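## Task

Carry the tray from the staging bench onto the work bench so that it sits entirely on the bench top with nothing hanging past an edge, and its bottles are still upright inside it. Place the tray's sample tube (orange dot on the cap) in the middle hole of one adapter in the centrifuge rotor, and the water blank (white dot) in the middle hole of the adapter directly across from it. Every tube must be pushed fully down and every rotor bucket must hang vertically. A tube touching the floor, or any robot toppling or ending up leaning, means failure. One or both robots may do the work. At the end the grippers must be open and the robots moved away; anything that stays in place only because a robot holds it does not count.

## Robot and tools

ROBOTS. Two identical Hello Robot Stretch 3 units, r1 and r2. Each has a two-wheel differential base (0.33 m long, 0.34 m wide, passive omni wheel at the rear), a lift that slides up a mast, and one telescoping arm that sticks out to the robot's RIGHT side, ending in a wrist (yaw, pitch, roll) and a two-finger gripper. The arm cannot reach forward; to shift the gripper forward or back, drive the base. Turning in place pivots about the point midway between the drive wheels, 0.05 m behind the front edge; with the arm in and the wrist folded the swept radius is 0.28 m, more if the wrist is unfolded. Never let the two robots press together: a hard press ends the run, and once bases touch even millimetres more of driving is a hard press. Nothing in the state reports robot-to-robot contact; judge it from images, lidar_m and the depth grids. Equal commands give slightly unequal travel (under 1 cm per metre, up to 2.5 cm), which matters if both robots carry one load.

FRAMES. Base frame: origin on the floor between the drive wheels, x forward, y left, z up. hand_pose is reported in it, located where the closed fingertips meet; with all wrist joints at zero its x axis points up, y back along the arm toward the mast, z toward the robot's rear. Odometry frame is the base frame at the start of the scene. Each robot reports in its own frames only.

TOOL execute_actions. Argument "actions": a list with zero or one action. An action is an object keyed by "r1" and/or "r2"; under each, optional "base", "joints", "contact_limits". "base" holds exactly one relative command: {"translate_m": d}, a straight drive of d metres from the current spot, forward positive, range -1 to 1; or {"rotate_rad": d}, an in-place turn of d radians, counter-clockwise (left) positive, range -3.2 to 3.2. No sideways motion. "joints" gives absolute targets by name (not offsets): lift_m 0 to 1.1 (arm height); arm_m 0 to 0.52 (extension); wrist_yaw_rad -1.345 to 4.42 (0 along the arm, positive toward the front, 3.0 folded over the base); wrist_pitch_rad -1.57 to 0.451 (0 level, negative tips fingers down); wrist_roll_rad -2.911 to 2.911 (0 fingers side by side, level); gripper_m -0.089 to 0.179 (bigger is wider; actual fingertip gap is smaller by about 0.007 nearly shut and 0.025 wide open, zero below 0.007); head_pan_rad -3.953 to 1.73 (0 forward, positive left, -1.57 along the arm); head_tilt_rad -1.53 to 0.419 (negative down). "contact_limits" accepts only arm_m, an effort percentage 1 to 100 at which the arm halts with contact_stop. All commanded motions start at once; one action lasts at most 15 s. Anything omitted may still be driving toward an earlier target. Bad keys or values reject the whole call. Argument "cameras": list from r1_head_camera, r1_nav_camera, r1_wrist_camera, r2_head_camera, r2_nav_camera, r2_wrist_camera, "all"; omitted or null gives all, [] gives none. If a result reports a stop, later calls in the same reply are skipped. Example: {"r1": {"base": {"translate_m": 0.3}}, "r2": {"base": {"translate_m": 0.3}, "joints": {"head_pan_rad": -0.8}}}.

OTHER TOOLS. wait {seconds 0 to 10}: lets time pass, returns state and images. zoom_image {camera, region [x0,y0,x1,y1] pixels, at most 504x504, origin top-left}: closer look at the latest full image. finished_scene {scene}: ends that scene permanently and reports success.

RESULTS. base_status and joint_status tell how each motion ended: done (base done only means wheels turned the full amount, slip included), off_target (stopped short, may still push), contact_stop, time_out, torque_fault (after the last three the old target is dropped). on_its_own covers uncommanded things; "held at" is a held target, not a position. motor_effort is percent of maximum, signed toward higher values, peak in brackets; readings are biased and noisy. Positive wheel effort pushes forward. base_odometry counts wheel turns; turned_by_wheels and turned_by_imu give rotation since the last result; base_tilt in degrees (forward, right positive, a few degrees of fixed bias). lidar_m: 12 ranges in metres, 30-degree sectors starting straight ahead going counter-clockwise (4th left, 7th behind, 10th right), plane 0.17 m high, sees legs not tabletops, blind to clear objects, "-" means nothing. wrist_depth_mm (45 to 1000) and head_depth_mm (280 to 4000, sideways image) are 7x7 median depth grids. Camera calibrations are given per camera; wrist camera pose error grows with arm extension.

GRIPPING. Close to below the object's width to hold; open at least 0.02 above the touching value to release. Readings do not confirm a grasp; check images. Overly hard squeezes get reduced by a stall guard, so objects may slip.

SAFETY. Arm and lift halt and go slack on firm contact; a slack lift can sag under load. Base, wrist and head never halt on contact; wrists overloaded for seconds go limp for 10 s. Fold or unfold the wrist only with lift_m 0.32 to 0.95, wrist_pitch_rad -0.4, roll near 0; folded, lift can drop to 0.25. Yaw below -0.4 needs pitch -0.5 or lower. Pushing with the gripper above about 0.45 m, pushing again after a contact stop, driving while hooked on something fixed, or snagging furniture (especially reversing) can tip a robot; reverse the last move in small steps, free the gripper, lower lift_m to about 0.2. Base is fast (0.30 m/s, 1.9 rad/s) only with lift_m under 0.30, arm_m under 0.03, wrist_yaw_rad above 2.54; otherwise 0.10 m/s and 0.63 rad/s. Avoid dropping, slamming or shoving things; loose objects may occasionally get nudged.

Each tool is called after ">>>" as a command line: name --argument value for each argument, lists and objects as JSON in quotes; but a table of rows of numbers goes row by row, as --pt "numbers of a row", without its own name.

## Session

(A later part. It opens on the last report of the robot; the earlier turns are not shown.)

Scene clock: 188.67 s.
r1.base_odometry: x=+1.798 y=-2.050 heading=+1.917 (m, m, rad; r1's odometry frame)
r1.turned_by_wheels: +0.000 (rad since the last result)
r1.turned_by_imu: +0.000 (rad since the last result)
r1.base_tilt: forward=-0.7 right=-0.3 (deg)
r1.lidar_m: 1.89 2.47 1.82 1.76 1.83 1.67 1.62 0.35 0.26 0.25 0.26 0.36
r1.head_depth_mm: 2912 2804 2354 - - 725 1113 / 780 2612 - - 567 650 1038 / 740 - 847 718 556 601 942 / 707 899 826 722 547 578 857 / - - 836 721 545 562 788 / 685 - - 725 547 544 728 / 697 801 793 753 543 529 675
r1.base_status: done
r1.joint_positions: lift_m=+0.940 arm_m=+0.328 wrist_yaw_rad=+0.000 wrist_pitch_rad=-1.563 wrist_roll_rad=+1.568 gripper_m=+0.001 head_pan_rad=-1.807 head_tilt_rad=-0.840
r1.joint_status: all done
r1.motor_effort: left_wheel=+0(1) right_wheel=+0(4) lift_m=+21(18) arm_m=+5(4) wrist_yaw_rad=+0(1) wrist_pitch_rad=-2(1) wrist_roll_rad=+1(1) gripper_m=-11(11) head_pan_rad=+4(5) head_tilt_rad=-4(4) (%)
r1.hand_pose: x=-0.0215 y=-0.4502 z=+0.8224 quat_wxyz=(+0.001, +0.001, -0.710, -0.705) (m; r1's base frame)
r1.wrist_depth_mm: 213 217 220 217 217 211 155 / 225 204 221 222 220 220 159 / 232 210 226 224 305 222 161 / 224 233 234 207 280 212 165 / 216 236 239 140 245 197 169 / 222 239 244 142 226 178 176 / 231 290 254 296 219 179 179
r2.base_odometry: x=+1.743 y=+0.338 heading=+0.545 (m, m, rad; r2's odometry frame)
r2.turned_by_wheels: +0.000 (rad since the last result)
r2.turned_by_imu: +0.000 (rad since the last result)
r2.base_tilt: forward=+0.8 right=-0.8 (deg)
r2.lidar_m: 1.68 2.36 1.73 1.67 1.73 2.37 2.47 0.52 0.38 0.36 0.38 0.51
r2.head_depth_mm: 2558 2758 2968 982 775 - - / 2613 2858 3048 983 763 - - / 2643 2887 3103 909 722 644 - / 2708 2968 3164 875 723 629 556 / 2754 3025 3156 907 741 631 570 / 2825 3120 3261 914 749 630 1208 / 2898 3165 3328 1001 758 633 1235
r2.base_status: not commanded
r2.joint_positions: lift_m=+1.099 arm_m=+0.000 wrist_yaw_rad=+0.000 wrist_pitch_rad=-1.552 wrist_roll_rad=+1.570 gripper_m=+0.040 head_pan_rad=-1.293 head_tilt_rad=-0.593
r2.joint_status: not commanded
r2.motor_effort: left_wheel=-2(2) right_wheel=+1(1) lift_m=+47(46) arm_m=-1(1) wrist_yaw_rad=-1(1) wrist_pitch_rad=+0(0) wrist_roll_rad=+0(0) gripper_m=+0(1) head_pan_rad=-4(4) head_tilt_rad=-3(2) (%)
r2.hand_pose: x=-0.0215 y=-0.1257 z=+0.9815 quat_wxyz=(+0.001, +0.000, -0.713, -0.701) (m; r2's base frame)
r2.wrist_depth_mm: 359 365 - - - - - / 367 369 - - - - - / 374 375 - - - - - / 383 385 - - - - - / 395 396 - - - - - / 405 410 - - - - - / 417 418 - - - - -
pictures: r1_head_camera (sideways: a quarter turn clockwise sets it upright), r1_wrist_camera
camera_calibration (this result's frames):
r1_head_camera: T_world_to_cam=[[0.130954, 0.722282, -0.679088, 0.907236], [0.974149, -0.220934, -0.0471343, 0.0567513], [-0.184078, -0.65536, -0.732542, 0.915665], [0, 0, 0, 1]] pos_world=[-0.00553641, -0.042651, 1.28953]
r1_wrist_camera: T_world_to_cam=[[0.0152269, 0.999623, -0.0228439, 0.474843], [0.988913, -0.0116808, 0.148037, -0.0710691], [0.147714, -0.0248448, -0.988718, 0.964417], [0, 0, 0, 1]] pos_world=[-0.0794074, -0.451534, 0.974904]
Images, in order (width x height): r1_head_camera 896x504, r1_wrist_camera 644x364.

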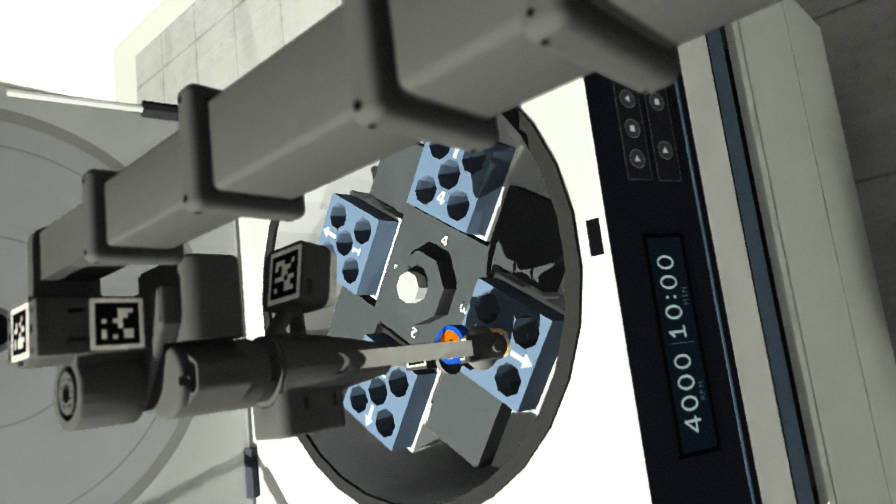

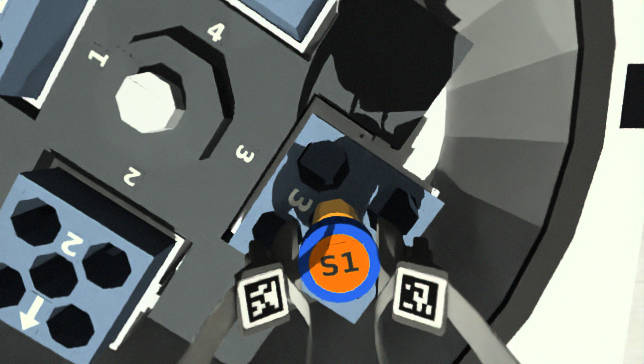

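>>> execute_actions --actions '[{"r1":{"joints":{"lift_m":0.925}}}]' --cameras '[]'

>>> execute_actions --actions '[{"r1":{"joints":{"gripper_m":0.065}}}]' --cameras '["r1_wrist_camera"]'

>>> execute_actions --actions '[{"r1":{"joints":{"lift_m":1.0}}}]' --cameras '["r1_wrist_camera","r1_head_camera"]'

Scene clock: 190.77 s.
r1.base_odometry: x=+1.798 y=-2.050 heading=+1.917 (m, m, rad; r1's odometry frame)
r1.turned_by_wheels: +0.000 (rad since the last result)
r1.turned_by_imu: +0.000 (rad since the last result)
r1.base_tilt: forward=-0.7 right=-0.3 (deg)
r1.lidar_m: 1.89 2.47 1.82 1.76 1.83 1.67 1.62 0.35 0.26 0.25 0.26 0.36
r1.head_depth_mm: 2896 2822 2278 - - - 1120 / 781 1691 - - 565 661 1043 / 748 - - 718 556 600 943 / 713 871 844 723 548 579 855 / 694 - 837 722 545 561 787 / 698 808 - 725 546 544 726 / 697 798 792 754 543 530 676
r1.base_status: not commanded
r1.joint_positions: lift_m=+0.925 arm_m=+0.328 wrist_yaw_rad=+0.000 wrist_pitch_rad=-1.563 wrist_roll_rad=+1.568 gripper_m=+0.001 head_pan_rad=-1.807 head_tilt_rad=-0.840
r1.joint_status: all done
r1.motor_effort: left_wheel=+0(1) right_wheel=+0(1) lift_m=+21(20) arm_m=+5(4) wrist_yaw_rad=+0(0) wrist_pitch_rad=-2(2) wrist_roll_rad=+1(1) gripper_m=-11(11) head_pan_rad=+5(5) head_tilt_rad=-4(4) (%)
r1.hand_pose: x=-0.0215 y=-0.4502 z=+0.8074 quat_wxyz=(+0.001, +0.001, -0.710, -0.705) (m; r1's base frame)
r1.wrist_depth_mm: 207 203 205 205 202 201 145 / 211 187 206 207 206 220 145 / 217 195 213 210 216 222 148 / 219 218 220 191 220 213 150 / 199 222 223 140 226 196 154 / 207 229 228 141 223 178 158 / 211 240 236 288 220 163 163
r2.base_odometry: x=+1.743 y=+0.338 heading=+0.545 (m, m, rad; r2's odometry frame)
r2.turned_by_wheels: +0.000 (rad since the last result)
r2.turned_by_imu: +0.000 (rad since the last result)
r2.base_tilt: forward=+0.7 right=-0.8 (deg)
r2.lidar_m: 1.68 2.36 1.73 1.67 1.73 2.37 2.48 0.52 0.38 0.36 0.38 0.52
r2.head_depth_mm: 2540 2786 2973 980 775 - - / 2593 2794 3029 986 762 - - / 2659 2891 3096 914 724 643 - / 2707 2966 3212 876 721 629 556 / 2740 3054 3177 905 740 629 569 / 2812 3040 3312 917 749 631 1208 / 2858 3158 3337 1001 756 634 1242
r2.base_status: not commanded
r2.joint_positions: lift_m=+1.099 arm_m=+0.000 wrist_yaw_rad=+0.000 wrist_pitch_rad=-1.552 wrist_roll_rad=+1.570 gripper_m=+0.040 head_pan_rad=-1.293 head_tilt_rad=-0.593
r2.joint_status: not commanded
r2.motor_effort: left_wheel=-2(2) right_wheel=+1(1) lift_m=+47(47) arm_m=-1(1) wrist_yaw_rad=+0(0) wrist_pitch_rad=+0(0) wrist_roll_rad=+0(0) gripper_m=+1(2) head_pan_rad=-4(4) head_tilt_rad=-3(3) (%)
r2.hand_pose: x=-0.0215 y=-0.1257 z=+0.9815 quat_wxyz=(+0.001, +0.000, -0.713, -0.701) (m; r2's base frame)
r2.wrist_depth_mm: 357 362 - - - - - / 366 367 - - - - - / 374 378 - - - - - / 385 390 - - - - - / 395 397 - - - - - / 407 408 - - - - - / 418 416 - - - - -
pictures: none
No camera images: the call's "cameras" was empty. Leave "cameras" out to get every camera's image.

Scene clock: 191.90 s.
r1.base_odometry: x=+1.798 y=-2.050 heading=+1.917 (m, m, rad; r1's odometry frame)
r1.turned_by_wheels: +0.000 (rad since the last result)
r1.turned_by_imu: +0.000 (rad since the last result)
r1.base_tilt: forward=-0.7 right=-0.3 (deg)
r1.lidar_m: 1.90 2.48 1.82 1.76 1.83 1.67 1.62 0.35 0.26 0.25 0.26 0.36
r1.head_depth_mm: 2939 2821 2288 - - - 1121 / 781 1697 - - 565 661 1042 / 748 - - 718 557 601 944 / 713 874 842 723 547 578 857 / 692 - 834 722 543 561 786 / 697 812 - 723 546 545 724 / 697 799 794 757 544 529 674
r1.base_status: not commanded
r1.joint_positions: lift_m=+0.925 arm_m=+0.328 wrist_yaw_rad=+0.000 wrist_pitch_rad=-1.563 wrist_roll_rad=+1.568 gripper_m=+0.065 head_pan_rad=-1.807 head_tilt_rad=-0.840
r1.joint_status: all done
r1.motor_effort: left_wheel=-1(0) right_wheel=+0(0) lift_m=+21(21) arm_m=+5(4) wrist_yaw_rad=+0(1) wrist_pitch_rad=-2(2) wrist_roll_rad=+1(2) gripper_m=+1(79) head_pan_rad=+5(5) head_tilt_rad=-3(4) (%)
r1.hand_pose: x=-0.0215 y=-0.4502 z=+0.8074 quat_wxyz=(+0.001, +0.001, -0.710, -0.705) (m; r1's base frame)
r1.wrist_depth_mm: 205 204 204 203 202 201 144 / 210 188 208 207 206 221 146 / 216 194 212 212 217 221 148 / 218 220 218 191 221 212 150 / 198 223 225 167 216 197 154 / 206 230 - 199 200 168 158 / 210 237 235 286 228 165 163
r2.base_odometry: x=+1.743 y=+0.338 heading=+0.545 (m, m, rad; r2's odometry frame)
r2.turned_by_wheels: +0.000 (rad since the last result)
r2.turned_by_imu: +0.000 (rad since the last result)
r2.base_tilt: forward=+0.7 right=-0.8 (deg)
r2.lidar_m: 1.68 2.36 1.73 1.66 1.73 2.37 2.47 0.52 0.38 0.36 0.38 0.51
r2.head_depth_mm: 2513 2761 2992 978 775 - - / 2625 2841 3017 987 766 - - / 2665 2895 3051 910 721 644 - / 2710 2987 3149 877 721 628 554 / 2772 3040 3230 908 737 629 569 / 2835 3097 3284 914 749 632 1212 / 2852 3178 3332 1000 755 631 1235
r2.base_status: not commanded
r2.joint_positions: lift_m=+1.099 arm_m=+0.000 wrist_yaw_rad=+0.000 wrist_pitch_rad=-1.552 wrist_roll_rad=+1.570 gripper_m=+0.040 head_pan_rad=-1.293 head_tilt_rad=-0.593
r2.joint_status: not commanded
r2.motor_effort: left_wheel=-2(2) right_wheel=+1(1) lift_m=+47(47) arm_m=-1(1) wrist_yaw_rad=+0(1) wrist_pitch_rad=+0(0) wrist_roll_rad=+0(0) gripper_m=+0(1) head_pan_rad=-3(4) head_tilt_rad=-2(2) (%)
r2.hand_pose: x=-0.0215 y=-0.1257 z=+0.9815 quat_wxyz=(+0.001, +0.000, -0.713, -0.701) (m; r2's base frame)
r2.wrist_depth_mm: 359 365 - - - - - / 364 368 - - - - - / 374 379 - - - - - / 386 391 - - - - - / 393 400 - - - - - / 408 410 - - - - - / 415 416 - - - - -
pictures: r1_wrist_camera
camera_calibration (this result's frames):
r1_wrist_camera: T_world_to_cam=[[0.0152263, 0.999619, -0.0230031, 0.47467], [0.988913, -0.0116566, 0.148039, -0.068839], [0.147714, -0.0250021, -0.988714, 0.949507], [0, 0, 0, 1]] pos_world=[-0.0794074, -0.451552, 0.9599]
Images, in order (width x height): r1_wrist_camera 644x364.

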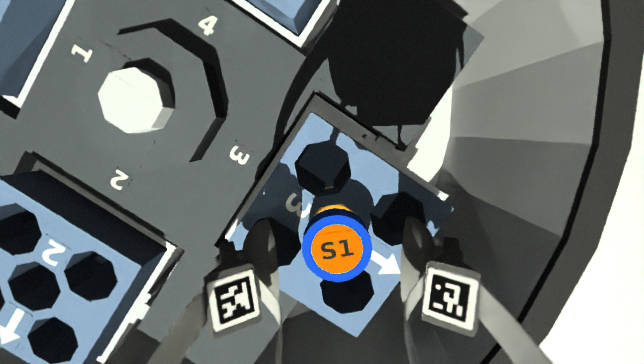

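Scene clock: 193.40 s.
r1.base_odometry: x=+1.798 y=-2.050 heading=+1.917 (m, m, rad; r1's odometry frame)
r1.turned_by_wheels: +0.000 (rad since the last result)
r1.turned_by_imu: +0.000 (rad since the last result)
r1.base_tilt: forward=-0.7 right=-0.2 (deg)
r1.lidar_m: 1.89 2.47 1.83 1.76 1.83 1.67 1.62 0.35 0.26 0.25 0.26 0.36
r1.head_depth_mm: 2833 - - 661 576 681 1111 / - - 822 761 569 638 1043 / - 900 850 718 556 601 944 / 740 836 847 724 547 579 857 / - 818 862 717 545 561 788 / - - 822 724 547 544 728 / 698 794 793 757 544 529 674
r1.base_status: not commanded
r1.joint_positions: lift_m=+1.000 arm_m=+0.328 wrist_yaw_rad=+0.000 wrist_pitch_rad=-1.563 wrist_roll_rad=+1.568 gripper_m=+0.065 head_pan_rad=-1.807 head_tilt_rad=-0.840
r1.joint_status: all done
r1.motor_effort: left_wheel=-1(2) right_wheel=+0(0) lift_m=+26(29) arm_m=+4(5) wrist_yaw_rad=-1(0) wrist_pitch_rad=-2(2) wrist_roll_rad=+1(1) gripper_m=+1(1) head_pan_rad=+4(4) head_tilt_rad=-4(3) (%)
r1.hand_pose: x=-0.0215 y=-0.4502 z=+0.8822 quat_wxyz=(+0.001, +0.001, -0.710, -0.705) (m; r1's base frame)
r1.wrist_depth_mm: 255 273 276 274 309 214 940 / 269 278 274 279 280 222 978 / 290 287 273 283 349 222 990 / 298 295 295 265 306 230 - / 304 282 300 274 298 233 - / 305 288 - 366 304 239 - / 282 313 320 290 247 245 -
r2.base_odometry: x=+1.743 y=+0.338 heading=+0.545 (m, m, rad; r2's odometry frame)
r2.turned_by_wheels: +0.000 (rad since the last result)
r2.turned_by_imu: +0.000 (rad since the last result)
r2.base_tilt: forward=+0.7 right=-0.8 (deg)
r2.lidar_m: 1.68 2.37 1.73 1.67 1.73 2.37 2.47 0.52 0.38 0.36 0.38 0.52
r2.head_depth_mm: 2553 2755 2962 986 774 - - / 2577 2836 3037 976 765 - - / 2663 2917 3057 912 723 645 - / 2707 2981 3167 875 723 629 554 / 2740 3022 3182 907 741 629 569 / 2836 3047 3309 918 748 632 1216 / 2884 3193 3347 1009 757 632 1238
r2.base_status: not commanded
r2.joint_positions: lift_m=+1.099 arm_m=+0.000 wrist_yaw_rad=+0.000 wrist_pitch_rad=-1.552 wrist_roll_rad=+1.570 gripper_m=+0.040 head_pan_rad=-1.293 head_tilt_rad=-0.593
r2.joint_status: not commanded
r2.motor_effort: left_wheel=-2(2) right_wheel=+1(1) lift_m=+47(47) arm_m=-1(1) wrist_yaw_rad=+0(0) wrist_pitch_rad=+0(0) wrist_roll_rad=+0(0) gripper_m=-1(0) head_pan_rad=-4(4) head_tilt_rad=-2(3) (%)
r2.hand_pose: x=-0.0215 y=-0.1257 z=+0.9815 quat_wxyz=(+0.001, +0.000, -0.713, -0.701) (m; r2's base frame)
r2.wrist_depth_mm: 357 363 - - - - - / 367 371 - - - - - / 374 377 - - - - - / 385 389 - - - - - / 397 398 - - - - - / 407 408 - - - - - / 421 418 - - - - -
pictures: r1_head_camera (sideways: a quarter turn clockwise sets it upright), r1_wrist_camera
camera_calibration (this result's frames):
r1_head_camera: T_world_to_cam=[[0.130954, 0.722282, -0.679088, 0.907235], [0.974149, -0.220934, -0.0471343, 0.0567513], [-0.184078, -0.65536, -0.732542, 0.915665], [0, 0, 0, 1]] pos_world=[-0.0055364, -0.042651, 1.28953]
r1_wrist_camera: T_world_to_cam=[[0.0152261, 0.999619, -0.0230031, 0.476389], [0.988913, -0.0116564, 0.148039, -0.0799037], [0.147714, -0.0250021, -0.988714, 1.0234], [0, 0, 0, 1]] pos_world=[-0.0794074, -0.451552, 1.03464]
Images, in order (width x height): r1_head_camera 896x504, r1_wrist_camera 644x364.

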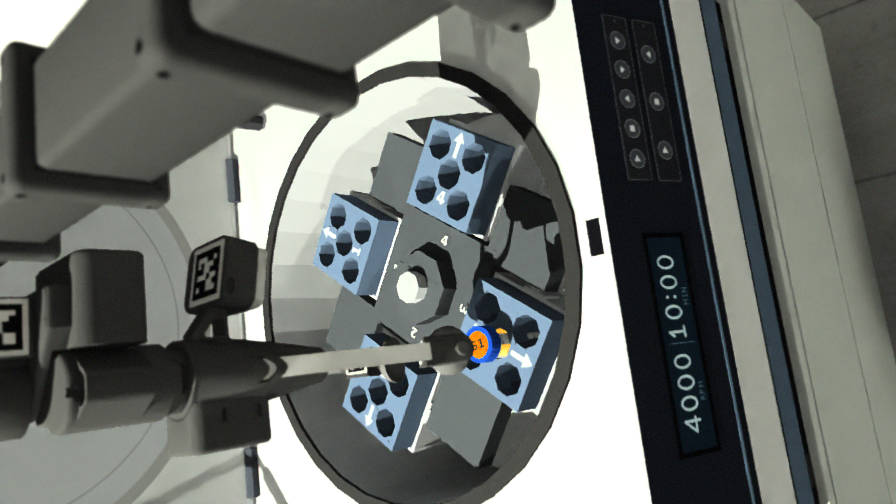

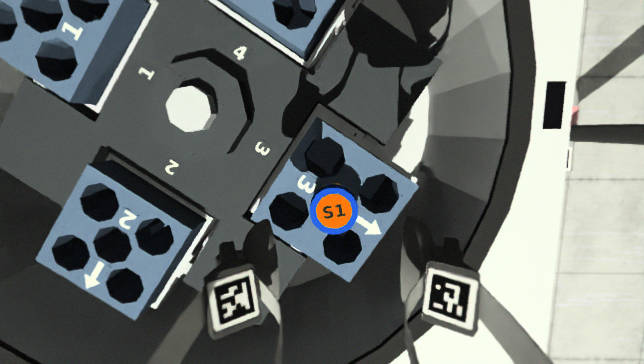

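>>> execute_actions --actions '[{"r1":{"joints":{"lift_m":0.96,"gripper_m":-0.01}}}]' --cameras '[]'

>>> execute_actions --actions '[{"r1":{"joints":{"lift_m":0.925}}}]' --cameras '["r1_wrist_camera","r1_head_camera"]'

>>> execute_actions --actions '[{"r1":{"joints":{"lift_m":1.0,"gripper_m":0.065}}}]' --cameras '["r1_wrist_camera","r1_head_camera"]'

Scene clock: 196.20 s.
r1.base_odometry: x=+1.798 y=-2.050 heading=+1.917 (m, m, rad; r1's odometry frame)
r1.turned_by_wheels: +0.000 (rad since the last result)
r1.turned_by_imu: +0.000 (rad since the last result)
r1.base_tilt: forward=-0.7 right=-0.2 (deg)
r1.lidar_m: 1.89 2.47 1.82 1.76 1.84 1.67 1.61 0.35 0.26 0.25 0.26 0.36
r1.head_depth_mm: 2918 2856 - - - 689 1114 / 779 - - 791 569 637 1042 / 722 - 852 719 556 602 944 / - 876 829 721 547 579 856 / - - 862 721 544 561 787 / - - 797 723 546 544 726 / 697 796 791 755 543 530 675
r1.base_status: not commanded
r1.joint_positions: lift_m=+0.960 arm_m=+0.328 wrist_yaw_rad=+0.000 wrist_pitch_rad=-1.563 wrist_roll_rad=+1.568 gripper_m=-0.010 head_pan_rad=-1.807 head_tilt_rad=-0.840
r1.joint_status: all done
r1.motor_effort: left_wheel=-1(1) right_wheel=-1(0) lift_m=+21(23) arm_m=+5(4) wrist_yaw_rad=+0(0) wrist_pitch_rad=-2(2) wrist_roll_rad=+1(2) gripper_m=-4(79) head_pan_rad=+5(5) head_tilt_rad=-5(4) (%)
r1.hand_pose: x=-0.0215 y=-0.4502 z=+0.8424 quat_wxyz=(+0.001, +0.001, -0.710, -0.705) (m; r1's base frame)
r1.wrist_depth_mm: 214 237 239 237 237 214 173 / 238 223 239 240 242 222 178 / 250 230 237 248 317 222 181 / 244 257 254 227 287 211 187 / 238 244 260 214 273 197 191 / 245 249 265 - 246 196 197 / 270 303 307 296 223 202 -
r2.base_odometry: x=+1.743 y=+0.338 heading=+0.545 (m, m, rad; r2's odometry frame)
r2.turned_by_wheels: +0.000 (rad since the last result)
r2.turned_by_imu: +0.000 (rad since the last result)
r2.base_tilt: forward=+0.6 right=-0.8 (deg)
r2.lidar_m: 1.69 2.36 1.73 1.67 1.73 2.37 2.47 0.52 0.38 0.36 0.38 0.51
r2.head_depth_mm: 2548 2773 2968 984 776 - - / 2600 2829 3002 983 763 - - / 2650 2888 3084 913 723 644 - / 2691 2936 3185 874 724 627 555 / 2743 3038 3210 906 739 629 569 / 2814 3080 3259 919 748 629 1208 / 2886 3149 3331 1006 755 633 1238
r2.base_status: not commanded
r2.joint_positions: lift_m=+1.099 arm_m=+0.000 wrist_yaw_rad=+0.000 wrist_pitch_rad=-1.552 wrist_roll_rad=+1.570 gripper_m=+0.040 head_pan_rad=-1.293 head_tilt_rad=-0.593
r2.joint_status: not commanded
r2.motor_effort: left_wheel=-2(2) right_wheel=+1(1) lift_m=+46(46) arm_m=-2(1) wrist_yaw_rad=+0(1) wrist_pitch_rad=+0(0) wrist_roll_rad=+0(0) gripper_m=+0(0) head_pan_rad=-4(4) head_tilt_rad=-3(3) (%)
r2.hand_pose: x=-0.0215 y=-0.1257 z=+0.9815 quat_wxyz=(+0.001, +0.000, -0.713, -0.701) (m; r2's base frame)
r2.wrist_depth_mm: 357 365 - - - - - / 364 366 - - - - - / 376 378 - - - - - / 386 389 - - - - - / 394 399 - - - - - / 409 410 - - - - - / 418 419 - - - - -
pictures: none
No camera images: the call's "cameras" was empty. Leave "cameras" out to get every camera's image.

Scene clock: 198.40 s.
r1.base_odometry: x=+1.798 y=-2.050 heading=+1.917 (m, m, rad; r1's odometry frame)
r1.turned_by_wheels: +0.000 (rad since the last result)
r1.turned_by_imu: +0.005 (rad since the last result)
r1.base_tilt: forward=-0.7 right=-0.3 (deg)
r1.lidar_m: 1.90 2.46 1.81 1.76 1.83 1.67 1.62 0.35 0.26 0.25 0.26 0.36
r1.head_depth_mm: 2908 2834 2334 - - 722 1115 / 766 2585 - - 565 648 1035 / 741 - 843 720 557 599 938 / 707 892 831 722 546 579 858 / - - 840 723 545 562 788 / 685 - - 726 546 545 730 / 697 802 792 742 543 530 678
r1.base_status: not commanded
r1.joint_positions: lift_m=+0.939 arm_m=+0.328 wrist_yaw_rad=+0.000 wrist_pitch_rad=-1.566 wrist_roll_rad=+1.568 gripper_m=-0.010 head_pan_rad=-1.807 head_tilt_rad=-0.840
r1.joint_status: lift_m contact_stop (moved -0.021 of -0.035)
r1.on_its_own: lift_m is slack since a contact_stop, until your next command for it (your +0.925 is given up)
r1.motor_effort: left_wheel=+0(2) right_wheel=+0(6) lift_m=+24(23) arm_m=+4(4) wrist_yaw_rad=+0(0) wrist_pitch_rad=+0(3) wrist_roll_rad=+2(1) gripper_m=-4(8) head_pan_rad=+5(4) head_tilt_rad=-4(4) (%)
r1.hand_pose: x=-0.0215 y=-0.4494 z=+0.8210 quat_wxyz=(+0.001, +0.001, -0.708, -0.706) (m; r1's base frame)
r1.wrist_depth_mm: 216 216 218 216 215 213 154 / 226 200 220 221 220 223 157 / 230 208 224 224 307 222 161 / 227 234 232 204 272 208 166 / 212 232 237 206 247 193 169 / 221 242 243 - 236 177 175 / 231 290 251 283 220 178 179
r2.base_odometry: x=+1.743 y=+0.338 heading=+0.545 (m, m, rad; r2's odometry frame)
r2.turned_by_wheels: +0.000 (rad since the last result)
r2.turned_by_imu: +0.000 (rad since the last result)
r2.base_tilt: forward=+0.7 right=-0.9 (deg)
r2.lidar_m: 1.68 2.37 1.72 1.67 1.73 2.37 2.47 0.52 0.38 0.36 0.38 0.52
r2.head_depth_mm: 2546 2748 2968 981 777 - - / 2589 2811 3000 984 766 - - / 2646 2918 3102 911 720 643 - / 2686 2985 3173 874 725 627 556 / 2772 3005 3196 907 738 627 569 / 2827 3074 3323 914 749 632 1211 / 2894 3202 3325 1003 753 633 1235
r2.base_status: not commanded
r2.joint_positions: lift_m=+1.099 arm_m=+0.000 wrist_yaw_rad=+0.000 wrist_pitch_rad=-1.552 wrist_roll_rad=+1.570 gripper_m=+0.040 head_pan_rad=-1.293 head_tilt_rad=-0.593
r2.joint_status: not commanded
r2.motor_effort: left_wheel=-2(2) right_wheel=+1(1) lift_m=+46(46) arm_m=-1(2) wrist_yaw_rad=+0(0) wrist_pitch_rad=+0(0) wrist_roll_rad=+0(0) gripper_m=+0(1) head_pan_rad=-4(4) head_tilt_rad=-2(2) (%)
r2.hand_pose: x=-0.0215 y=-0.1257 z=+0.9815 quat_wxyz=(+0.001, +0.000, -0.713, -0.701) (m; r2's base frame)
r2.wrist_depth_mm: 356 365 - - - - - / 367 369 - - - - - / 374 377 - - - - - / 385 390 - - - - - / 396 397 - - - - - / 404 411 - - - - - / 418 418 - - - - -
pictures: r1_head_camera (sideways: a quarter turn clockwise sets it upright), r1_wrist_camera
camera_calibration (this result's frames):
r1_head_camera: T_world_to_cam=[[0.130811, 0.722525, -0.678856, 0.906934], [0.974211, -0.22066, -0.0471301, 0.0567455], [-0.183849, -0.655184, -0.732757, 0.915943], [0, 0, 0, 1]] pos_world=[-0.00552412, -0.0426503, 1.28952]
r1_wrist_camera: T_world_to_cam=[[0.0155074, 0.999686, -0.0197051, 0.471498], [0.988909, -0.012423, 0.148, -0.0711616], [0.147708, -0.0217817, -0.988791, 0.964482], [0, 0, 0, 1]] pos_world=[-0.0794014, -0.451225, 0.973494]
Images, in order (width x height): r1_head_camera 896x504, r1_wrist_camera 644x364.

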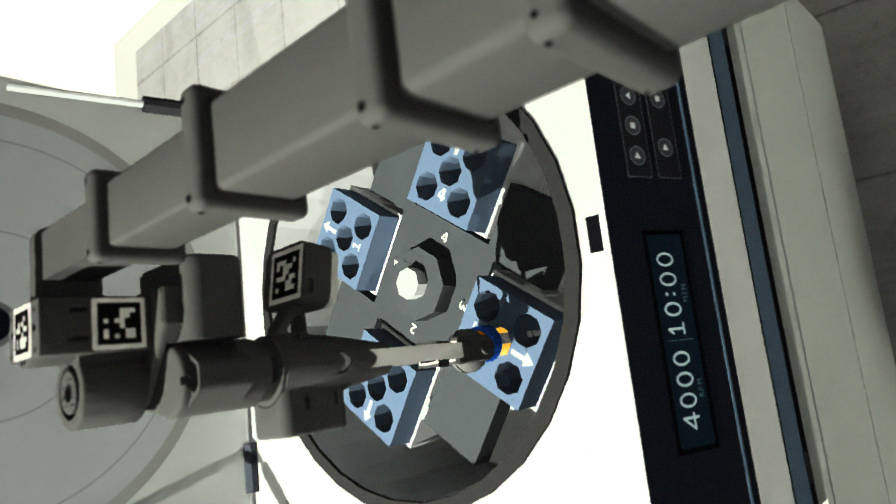

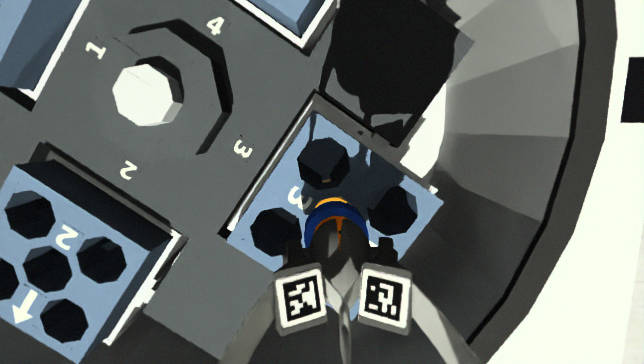

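not run: a stop came earlier in this reply.

>>> execute_actions --actions '[{"r1":{"joints":{"lift_m":1.1}}}]' --cameras '["r1_head_camera"]'

>>> execute_actions --actions '[{"r1":{"base":{"translate_m":0.882},"joints":{"arm_m":0.434,"gripper_m":0.075}}}]' --cameras '["r1_wrist_camera","r1_head_camera"]'

Scene clock: 203.37 s.
r1.base_odometry: x=+1.798 y=-2.050 heading=+1.917 (m, m, rad; r1's odometry frame)
r1.turned_by_wheels: +0.000 (rad since the last result)
r1.turned_by_imu: +0.000 (rad since the last result)
r1.base_tilt: forward=-0.8 right=-0.3 (deg)
r1.lidar_m: 1.89 2.45 1.82 1.76 1.84 1.67 1.62 0.35 0.26 0.25 0.26 0.36
r1.head_depth_mm: 2910 2805 2195 663 578 676 1115 / 767 911 824 769 569 636 1035 / 750 871 849 719 556 598 943 / 745 851 856 724 547 579 858 / 738 836 858 721 546 561 790 / - 826 819 724 546 545 729 / 714 798 793 743 544 530 678
r1.base_status: not commanded
r1.joint_positions: lift_m=+1.100 arm_m=+0.328 wrist_yaw_rad=+0.000 wrist_pitch_rad=-1.565 wrist_roll_rad=+1.568 gripper_m=-0.010 head_pan_rad=-1.807 head_tilt_rad=-0.840
r1.joint_status: all done
r1.motor_effort: left_wheel=+0(0) right_wheel=+0(1) lift_m=+27(30) arm_m=+5(4) wrist_yaw_rad=+0(0) wrist_pitch_rad=+0(1) wrist_roll_rad=+1(1) gripper_m=-3(4) head_pan_rad=+5(4) head_tilt_rad=-4(4) (%)
r1.hand_pose: x=-0.0215 y=-0.4498 z=+0.9822 quat_wxyz=(+0.001, +0.001, -0.709, -0.705) (m; r1's base frame)
r1.wrist_depth_mm: 356 355 369 366 378 - - / 381 371 367 380 376 312 - / 388 390 367 384 398 321 - / 385 396 394 368 371 - - / 350 391 403 398 338 - - / 350 377 430 - 340 - - / 364 360 360 356 358 - -
r2.base_odometry: x=+1.743 y=+0.338 heading=+0.545 (m, m, rad; r2's odometry frame)
r2.turned_by_wheels: +0.000 (rad since the last result)
r2.turned_by_imu: +0.000 (rad since the last result)
r2.base_tilt: forward=+0.8 right=-0.9 (deg)
r2.lidar_m: 1.68 2.37 1.73 1.67 1.73 2.37 2.47 0.52 0.38 0.36 0.38 0.52
r2.head_depth_mm: 2568 2754 2987 984 774 - - / 2603 2818 3033 982 765 - - / 2665 2927 3129 913 723 643 - / 2665 2943 3173 874 724 628 554 / 2776 3041 3176 906 739 630 570 / 2822 3094 3296 912 749 631 1209 / 2867 3170 3353 1003 758 632 1240
r2.base_status: not commanded
r2.joint_positions: lift_m=+1.099 arm_m=+0.000 wrist_yaw_rad=+0.000 wrist_pitch_rad=-1.552 wrist_roll_rad=+1.570 gripper_m=+0.040 head_pan_rad=-1.293 head_tilt_rad=-0.593
r2.joint_status: not commanded
r2.motor_effort: left_wheel=-2(2) right_wheel=+1(1) lift_m=+47(46) arm_m=-1(1) wrist_yaw_rad=-1(0) wrist_pitch_rad=+0(0) wrist_roll_rad=+0(0) gripper_m=+1(1) head_pan_rad=-4(4) head_tilt_rad=-3(3) (%)
r2.hand_pose: x=-0.0215 y=-0.1257 z=+0.9815 quat_wxyz=(+0.001, +0.000, -0.713, -0.701) (m; r2's base frame)
r2.wrist_depth_mm: 357 364 - - - - - / 366 368 - - - - - / 376 381 - - - - - / 386 386 - - - - - / 394 396 - - - - - / 408 412 - - - - - / 417 418 - - - - -
pictures: r1_head_camera (sideways: a quarter turn clockwise sets it upright)
camera_calibration (this result's frames):
r1_head_camera: T_world_to_cam=[[0.130811, 0.722526, -0.678856, 0.906934], [0.974212, -0.220659, -0.0471301, 0.0567455], [-0.183849, -0.655184, -0.732758, 0.915943], [0, 0, 0, 1]] pos_world=[-0.0055241, -0.0426503, 1.28952]
Images, in order (width x height): r1_head_camera 896x504.

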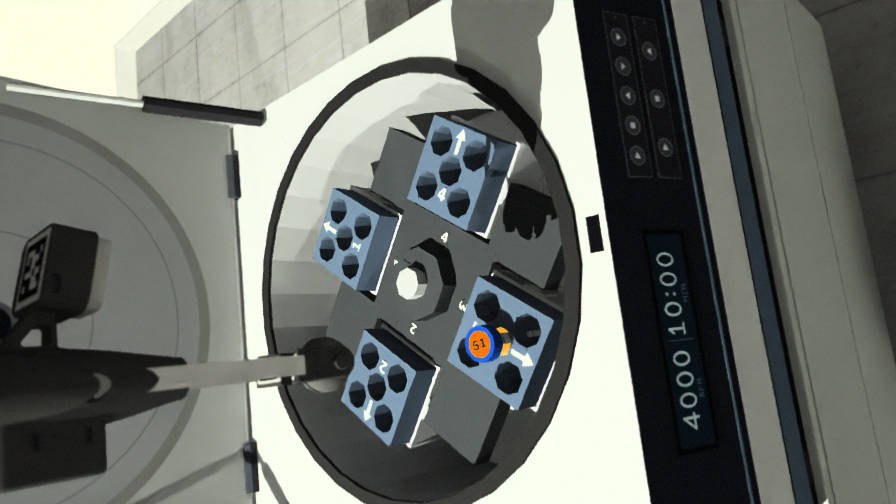

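Scene clock: 213.33 s.
r1.base_odometry: x=+1.499 y=-1.220 heading=+1.917 (m, m, rad; r1's odometry frame)
r1.turned_by_wheels: +0.000 (rad since the last result)
r1.turned_by_imu: +0.002 (rad since the last result)
r1.base_tilt: forward=-0.7 right=-0.3 (deg)
r1.lidar_m: 2.78 2.42 1.80 1.74 1.82 2.52 0.97 0.50 0.87 0.95 0.99 1.03
r1.head_depth_mm: 3038 2824 886 725 615 933 1150 / 2937 2822 877 719 612 1288 1159 / 2903 2766 870 716 608 1260 1158 / 2864 2734 864 695 603 1235 1151 / 2796 2723 827 546 591 1228 1149 / 2791 2697 819 684 585 551 1144 / 2716 2655 814 672 571 538 1139
r1.base_status: done
r1.joint_positions: lift_m=+1.100 arm_m=+0.434 wrist_yaw_rad=+0.000 wrist_pitch_rad=-1.564 wrist_roll_rad=+1.568 gripper_m=+0.075 head_pan_rad=-1.807 head_tilt_rad=-0.840
r1.joint_status: all done
r1.motor_effort: left_wheel=-1(0) right_wheel=+0(2) lift_m=+26(26) arm_m=+4(5) wrist_yaw_rad=+0(0) wrist_pitch_rad=-1(1) wrist_roll_rad=+1(2) gripper_m=+1(79) head_pan_rad=+5(5) head_tilt_rad=-4(4) (%)
r1.hand_pose: x=-0.0215 y=-0.5559 z=+0.9822 quat_wxyz=(+0.001, +0.001, -0.709, -0.705) (m; r1's base frame)
r1.wrist_depth_mm: 353 355 354 347 348 345 347 / 363 359 363 359 353 351 351 / 370 370 365 354 361 244 361 / 382 373 372 312 369 205 377 / 392 375 381 326 379 372 - / 409 389 - 364 391 386 - / 406 372 401 340 395 379 -
r2.base_odometry: x=+1.743 y=+0.338 heading=+0.545 (m, m, rad; r2's odometry frame)
r2.turned_by_wheels: +0.000 (rad since the last result)
r2.turned_by_imu: +0.000 (rad since the last result)
r2.base_tilt: forward=+0.7 right=-0.9 (deg)
r2.lidar_m: 1.68 2.37 1.73 1.67 1.72 2.36 2.47 0.52 0.38 0.36 0.38 0.51
r2.head_depth_mm: 2524 2775 2972 983 774 - - / 2578 2816 3010 984 765 - - / 2644 2899 3105 908 723 644 - / 1324 2937 3019 874 724 627 554 / 2766 2904 3015 908 738 630 570 / 668 3000 3226 914 750 630 1216 / 2826 3155 3310 999 759 633 1238
r2.base_status: not commanded
r2.joint_positions: lift_m=+1.099 arm_m=+0.000 wrist_yaw_rad=+0.000 wrist_pitch_rad=-1.552 wrist_roll_rad=+1.570 gripper_m=+0.040 head_pan_rad=-1.293 head_tilt_rad=-0.593
r2.joint_status: not commanded
r2.motor_effort: left_wheel=-2(2) right_wheel=+1(1) lift_m=+46(46) arm_m=-1(1) wrist_yaw_rad=+0(1) wrist_pitch_rad=+0(0) wrist_roll_rad=+0(0) gripper_m=+0(0) head_pan_rad=-4(4) head_tilt_rad=-3(3) (%)
r2.hand_pose: x=-0.0215 y=-0.1257 z=+0.9815 quat_wxyz=(+0.001, +0.000, -0.713, -0.701) (m; r2's base frame)
r2.wrist_depth_mm: 359 363 - - - - - / 366 372 - - - - - / 377 377 - - - - - / 385 389 - - - - - / 396 400 - - - - - / 406 411 - - - - - / 419 419 - - - - -
pictures: r1_head_camera (sideways: a quarter turn clockwise sets it upright), r1_wrist_camera
camera_calibration (this result's frames):
r1_head_camera: T_world_to_cam=[[0.130811, 0.722526, -0.678856, 0.906934], [0.974212, -0.22066, -0.0471301, 0.0567455], [-0.183849, -0.655184, -0.732757, 0.915943], [0, 0, 0, 1]] pos_world=[-0.00552411, -0.0426503, 1.28952]
r1_wrist_camera: T_world_to_cam=[[0.0155145, 0.999641, -0.0218503, 0.583232], [0.988909, -0.0121124, 0.148025, -0.096189], [0.147708, -0.0239045, -0.988742, 1.12029], [0, 0, 0, 1]] pos_world=[-0.0794013, -0.557407, 1.13466]
Images, in order (width x height): r1_head_camera 896x504, r1_wrist_camera 644x364.

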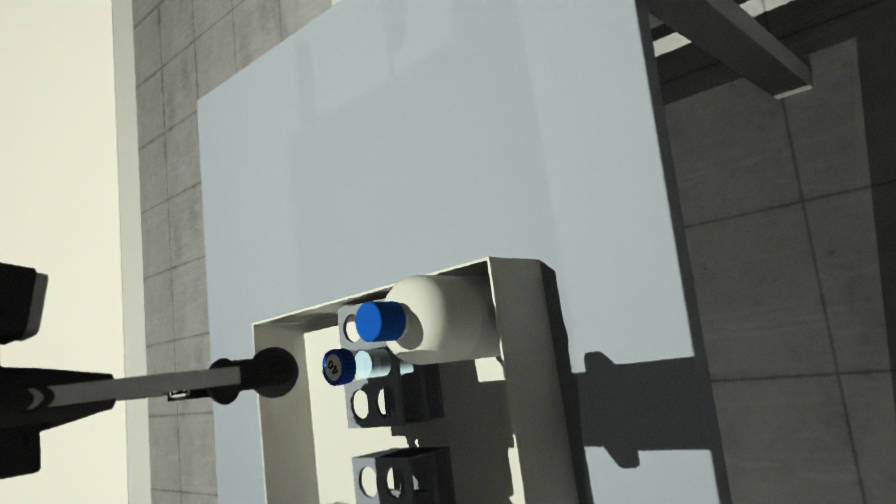

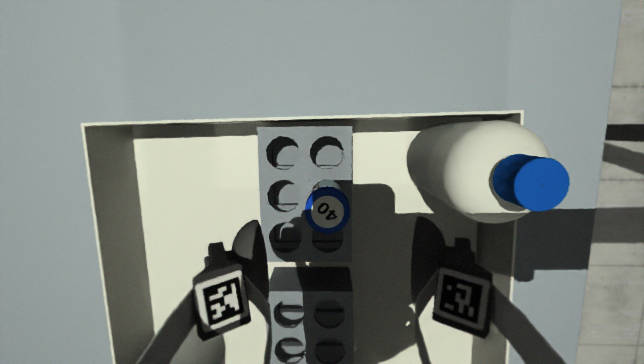

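>>> execute_actions --actions '[{"r1":{"base":{"translate_m":0.003},"joints":{"arm_m":0.44,"gripper_m":0.065,"lift_m":1.03}}}]' --cameras '["r1_wrist_camera"]'

>>> execute_actions --actions '[{"r1":{"joints":{"lift_m":0.988}}}]' --cameras '["r1_wrist_camera"]'

Scene clock: 216.77 s.
r1.base_odometry: x=+1.498 y=-1.217 heading=+1.917 (m, m, rad; r1's odometry frame)
r1.turned_by_wheels: +0.000 (rad since the last result)
r1.turned_by_imu: +0.000 (rad since the last result)
r1.base_tilt: forward=-0.7 right=-0.3 (deg)
r1.lidar_m: 2.77 2.43 1.80 1.74 1.82 2.53 0.97 0.51 0.87 0.95 0.99 1.02
r1.head_depth_mm: - - 886 726 615 936 1151 / - 1076 877 720 610 1288 1162 / 2958 2749 870 715 607 1256 1159 / 2847 2750 864 694 603 1236 1151 / 2748 2729 830 549 588 1223 1147 / - 2590 814 684 584 552 1148 / 2642 2688 816 672 571 539 1137
r1.base_status: done
r1.joint_positions: lift_m=+1.030 arm_m=+0.440 wrist_yaw_rad=+0.000 wrist_pitch_rad=-1.564 wrist_roll_rad=+1.568 gripper_m=+0.065 head_pan_rad=-1.807 head_tilt_rad=-0.840
r1.joint_status: all done
r1.motor_effort: left_wheel=-1(2) right_wheel=+0(4) lift_m=+21(25) arm_m=+4(4) wrist_yaw_rad=+1(0) wrist_pitch_rad=-1(1) wrist_roll_rad=+2(1) gripper_m=+0(45) head_pan_rad=+4(5) head_tilt_rad=-3(3) (%)
r1.hand_pose: x=-0.0215 y=-0.5619 z=+0.9124 quat_wxyz=(+0.001, +0.001, -0.709, -0.705) (m; r1's base frame)
r1.wrist_depth_mm: 290 290 284 287 284 284 285 / 295 293 293 293 291 289 290 / 262 301 296 239 294 208 159 / 261 304 304 243 301 174 145 / 272 312 312 187 308 306 161 / 275 319 - 287 315 306 309 / 307 328 329 272 323 323 321
r2.base_odometry: x=+1.743 y=+0.338 heading=+0.545 (m, m, rad; r2's odometry frame)
r2.turned_by_wheels: +0.000 (rad since the last result)
r2.turned_by_imu: +0.000 (rad since the last result)
r2.base_tilt: forward=+0.6 right=-0.8 (deg)
r2.lidar_m: 1.69 2.37 1.73 1.67 1.73 2.37 2.48 0.52 0.38 0.36 0.38 0.52
r2.head_depth_mm: 2539 2786 3027 984 773 - - / 2606 2812 3019 984 765 - - / 2644 2879 3105 912 723 645 - / 1293 2887 3011 873 722 627 555 / 1230 2910 3084 908 739 628 569 / 688 747 3262 920 748 630 1208 / 2803 3141 3367 1003 757 631 1238
r2.base_status: not commanded
r2.joint_positions: lift_m=+1.099 arm_m=+0.000 wrist_yaw_rad=+0.000 wrist_pitch_rad=-1.552 wrist_roll_rad=+1.570 gripper_m=+0.040 head_pan_rad=-1.293 head_tilt_rad=-0.593
r2.joint_status: not commanded
r2.motor_effort: left_wheel=-2(2) right_wheel=+1(1) lift_m=+46(46) arm_m=-2(1) wrist_yaw_rad=-1(0) wrist_pitch_rad=+0(0) wrist_roll_rad=+0(0) gripper_m=+1(0) head_pan_rad=-4(4) head_tilt_rad=-3(3) (%)
r2.hand_pose: x=-0.0215 y=-0.1257 z=+0.9815 quat_wxyz=(+0.001, +0.000, -0.713, -0.701) (m; r2's base frame)
r2.wrist_depth_mm: 358 361 - - - - - / 366 371 - - - - - / 375 378 - - - - - / 385 391 - - - - - / 394 399 - - - - - / 404 412 - - - - - / 416 420 - - - - -
pictures: r1_wrist_camera
camera_calibration (this result's frames):
r1_wrist_camera: T_world_to_cam=[[0.0155144, 0.999641, -0.0218503, 0.587708], [0.988909, -0.0121123, 0.148025, -0.0859408], [0.147708, -0.0239045, -0.988742, 1.05121], [0, 0, 0, 1]] pos_world=[-0.0794013, -0.56341, 1.06493]
Images, in order (width x height): r1_wrist_camera 644x364.

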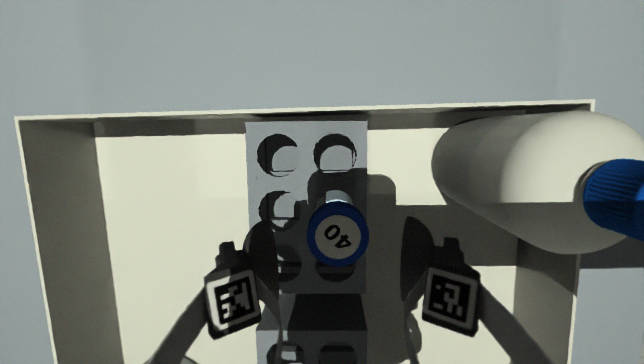

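Scene clock: 217.97 s.
r1.base_odometry: x=+1.498 y=-1.217 heading=+1.917 (m, m, rad; r1's odometry frame)
r1.turned_by_wheels: +0.000 (rad since the last result)
r1.turned_by_imu: +0.000 (rad since the last result)
r1.base_tilt: forward=-0.8 right=-0.3 (deg)
r1.lidar_m: 2.78 2.43 1.80 1.75 1.82 2.53 0.97 0.50 0.87 0.95 0.99 1.02
r1.head_depth_mm: 2954 - - 706 600 939 1149 / - - - 721 611 1290 1162 / - 1033 869 715 608 1255 1156 / 2885 2722 863 694 605 1237 1155 / 2918 1046 832 549 590 1228 1149 / - - 818 683 583 551 1147 / 2671 2595 811 671 569 539 1140
r1.base_status: not commanded
r1.joint_positions: lift_m=+0.988 arm_m=+0.440 wrist_yaw_rad=+0.000 wrist_pitch_rad=-1.564 wrist_roll_rad=+1.568 gripper_m=+0.065 head_pan_rad=-1.807 head_tilt_rad=-0.840
r1.joint_status: all done
r1.motor_effort: left_wheel=+0(1) right_wheel=+1(1) lift_m=+21(21) arm_m=+5(5) wrist_yaw_rad=+0(0) wrist_pitch_rad=-2(1) wrist_roll_rad=+1(1) gripper_m=+1(0) head_pan_rad=+5(5) head_tilt_rad=-4(4) (%)
r1.hand_pose: x=-0.0215 y=-0.5619 z=+0.8705 quat_wxyz=(+0.001, +0.001, -0.709, -0.705) (m; r1's base frame)
r1.wrist_depth_mm: 249 247 246 249 245 242 243 / 257 253 251 252 249 249 246 / 258 259 253 196 253 207 131 / 260 265 258 202 258 171 121 / 257 269 267 183 265 262 123 / 255 277 - 146 272 269 216 / 257 285 279 237 280 277 228
r2.base_odometry: x=+1.743 y=+0.338 heading=+0.545 (m, m, rad; r2's odometry frame)
r2.turned_by_wheels: +0.000 (rad since the last result)
r2.turned_by_imu: +0.000 (rad since the last result)
r2.base_tilt: forward=+0.6 right=-0.8 (deg)
r2.lidar_m: 1.68 2.37 1.73 1.67 1.73 2.37 2.47 0.52 0.38 0.36 0.38 0.52
r2.head_depth_mm: 2556 2763 2992 979 777 - - / 2591 2832 3020 986 764 - - / 2662 2873 3125 913 722 644 - / 1265 2889 3026 875 722 629 556 / 1248 2979 963 908 740 628 569 / 2764 721 3026 916 750 631 1211 / 2874 3128 3384 1004 756 632 1237
r2.base_status: not commanded
r2.joint_positions: lift_m=+1.099 arm_m=+0.000 wrist_yaw_rad=+0.000 wrist_pitch_rad=-1.552 wrist_roll_rad=+1.570 gripper_m=+0.040 head_pan_rad=-1.293 head_tilt_rad=-0.593
r2.joint_status: not commanded
r2.motor_effort: left_wheel=-2(2) right_wheel=+1(1) lift_m=+47(46) arm_m=-1(1) wrist_yaw_rad=+0(1) wrist_pitch_rad=+0(0) wrist_roll_rad=+0(0) gripper_m=-1(0) head_pan_rad=-4(4) head_tilt_rad=-2(3) (%)
r2.hand_pose: x=-0.0215 y=-0.1257 z=+0.9815 quat_wxyz=(+0.001, +0.000, -0.713, -0.701) (m; r2's base frame)
r2.wrist_depth_mm: 357 364 - - - - - / 367 371 - - - - - / 377 379 - - - - - / 386 387 - - - - - / 396 401 - - - - - / 406 411 - - - - - / 419 413 - - - - -
pictures: r1_wrist_camera
camera_calibration (this result's frames):
r1_wrist_camera: T_world_to_cam=[[0.0155146, 0.999641, -0.0218503, 0.586791], [0.988909, -0.0121125, 0.148025, -0.0797241], [0.147708, -0.0239045, -0.988742, 1.00968], [0, 0, 0, 1]] pos_world=[-0.0794013, -0.56341, 1.02294]
Images, in order (width x height): r1_wrist_camera 644x364.

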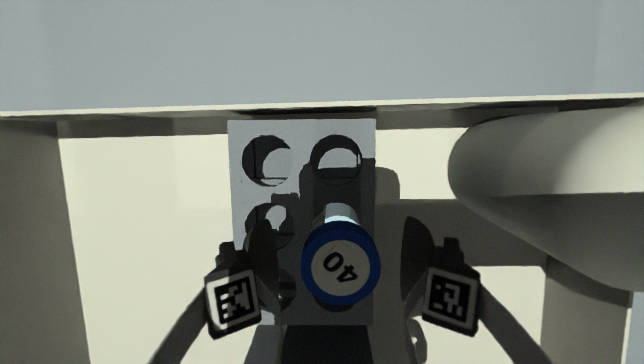

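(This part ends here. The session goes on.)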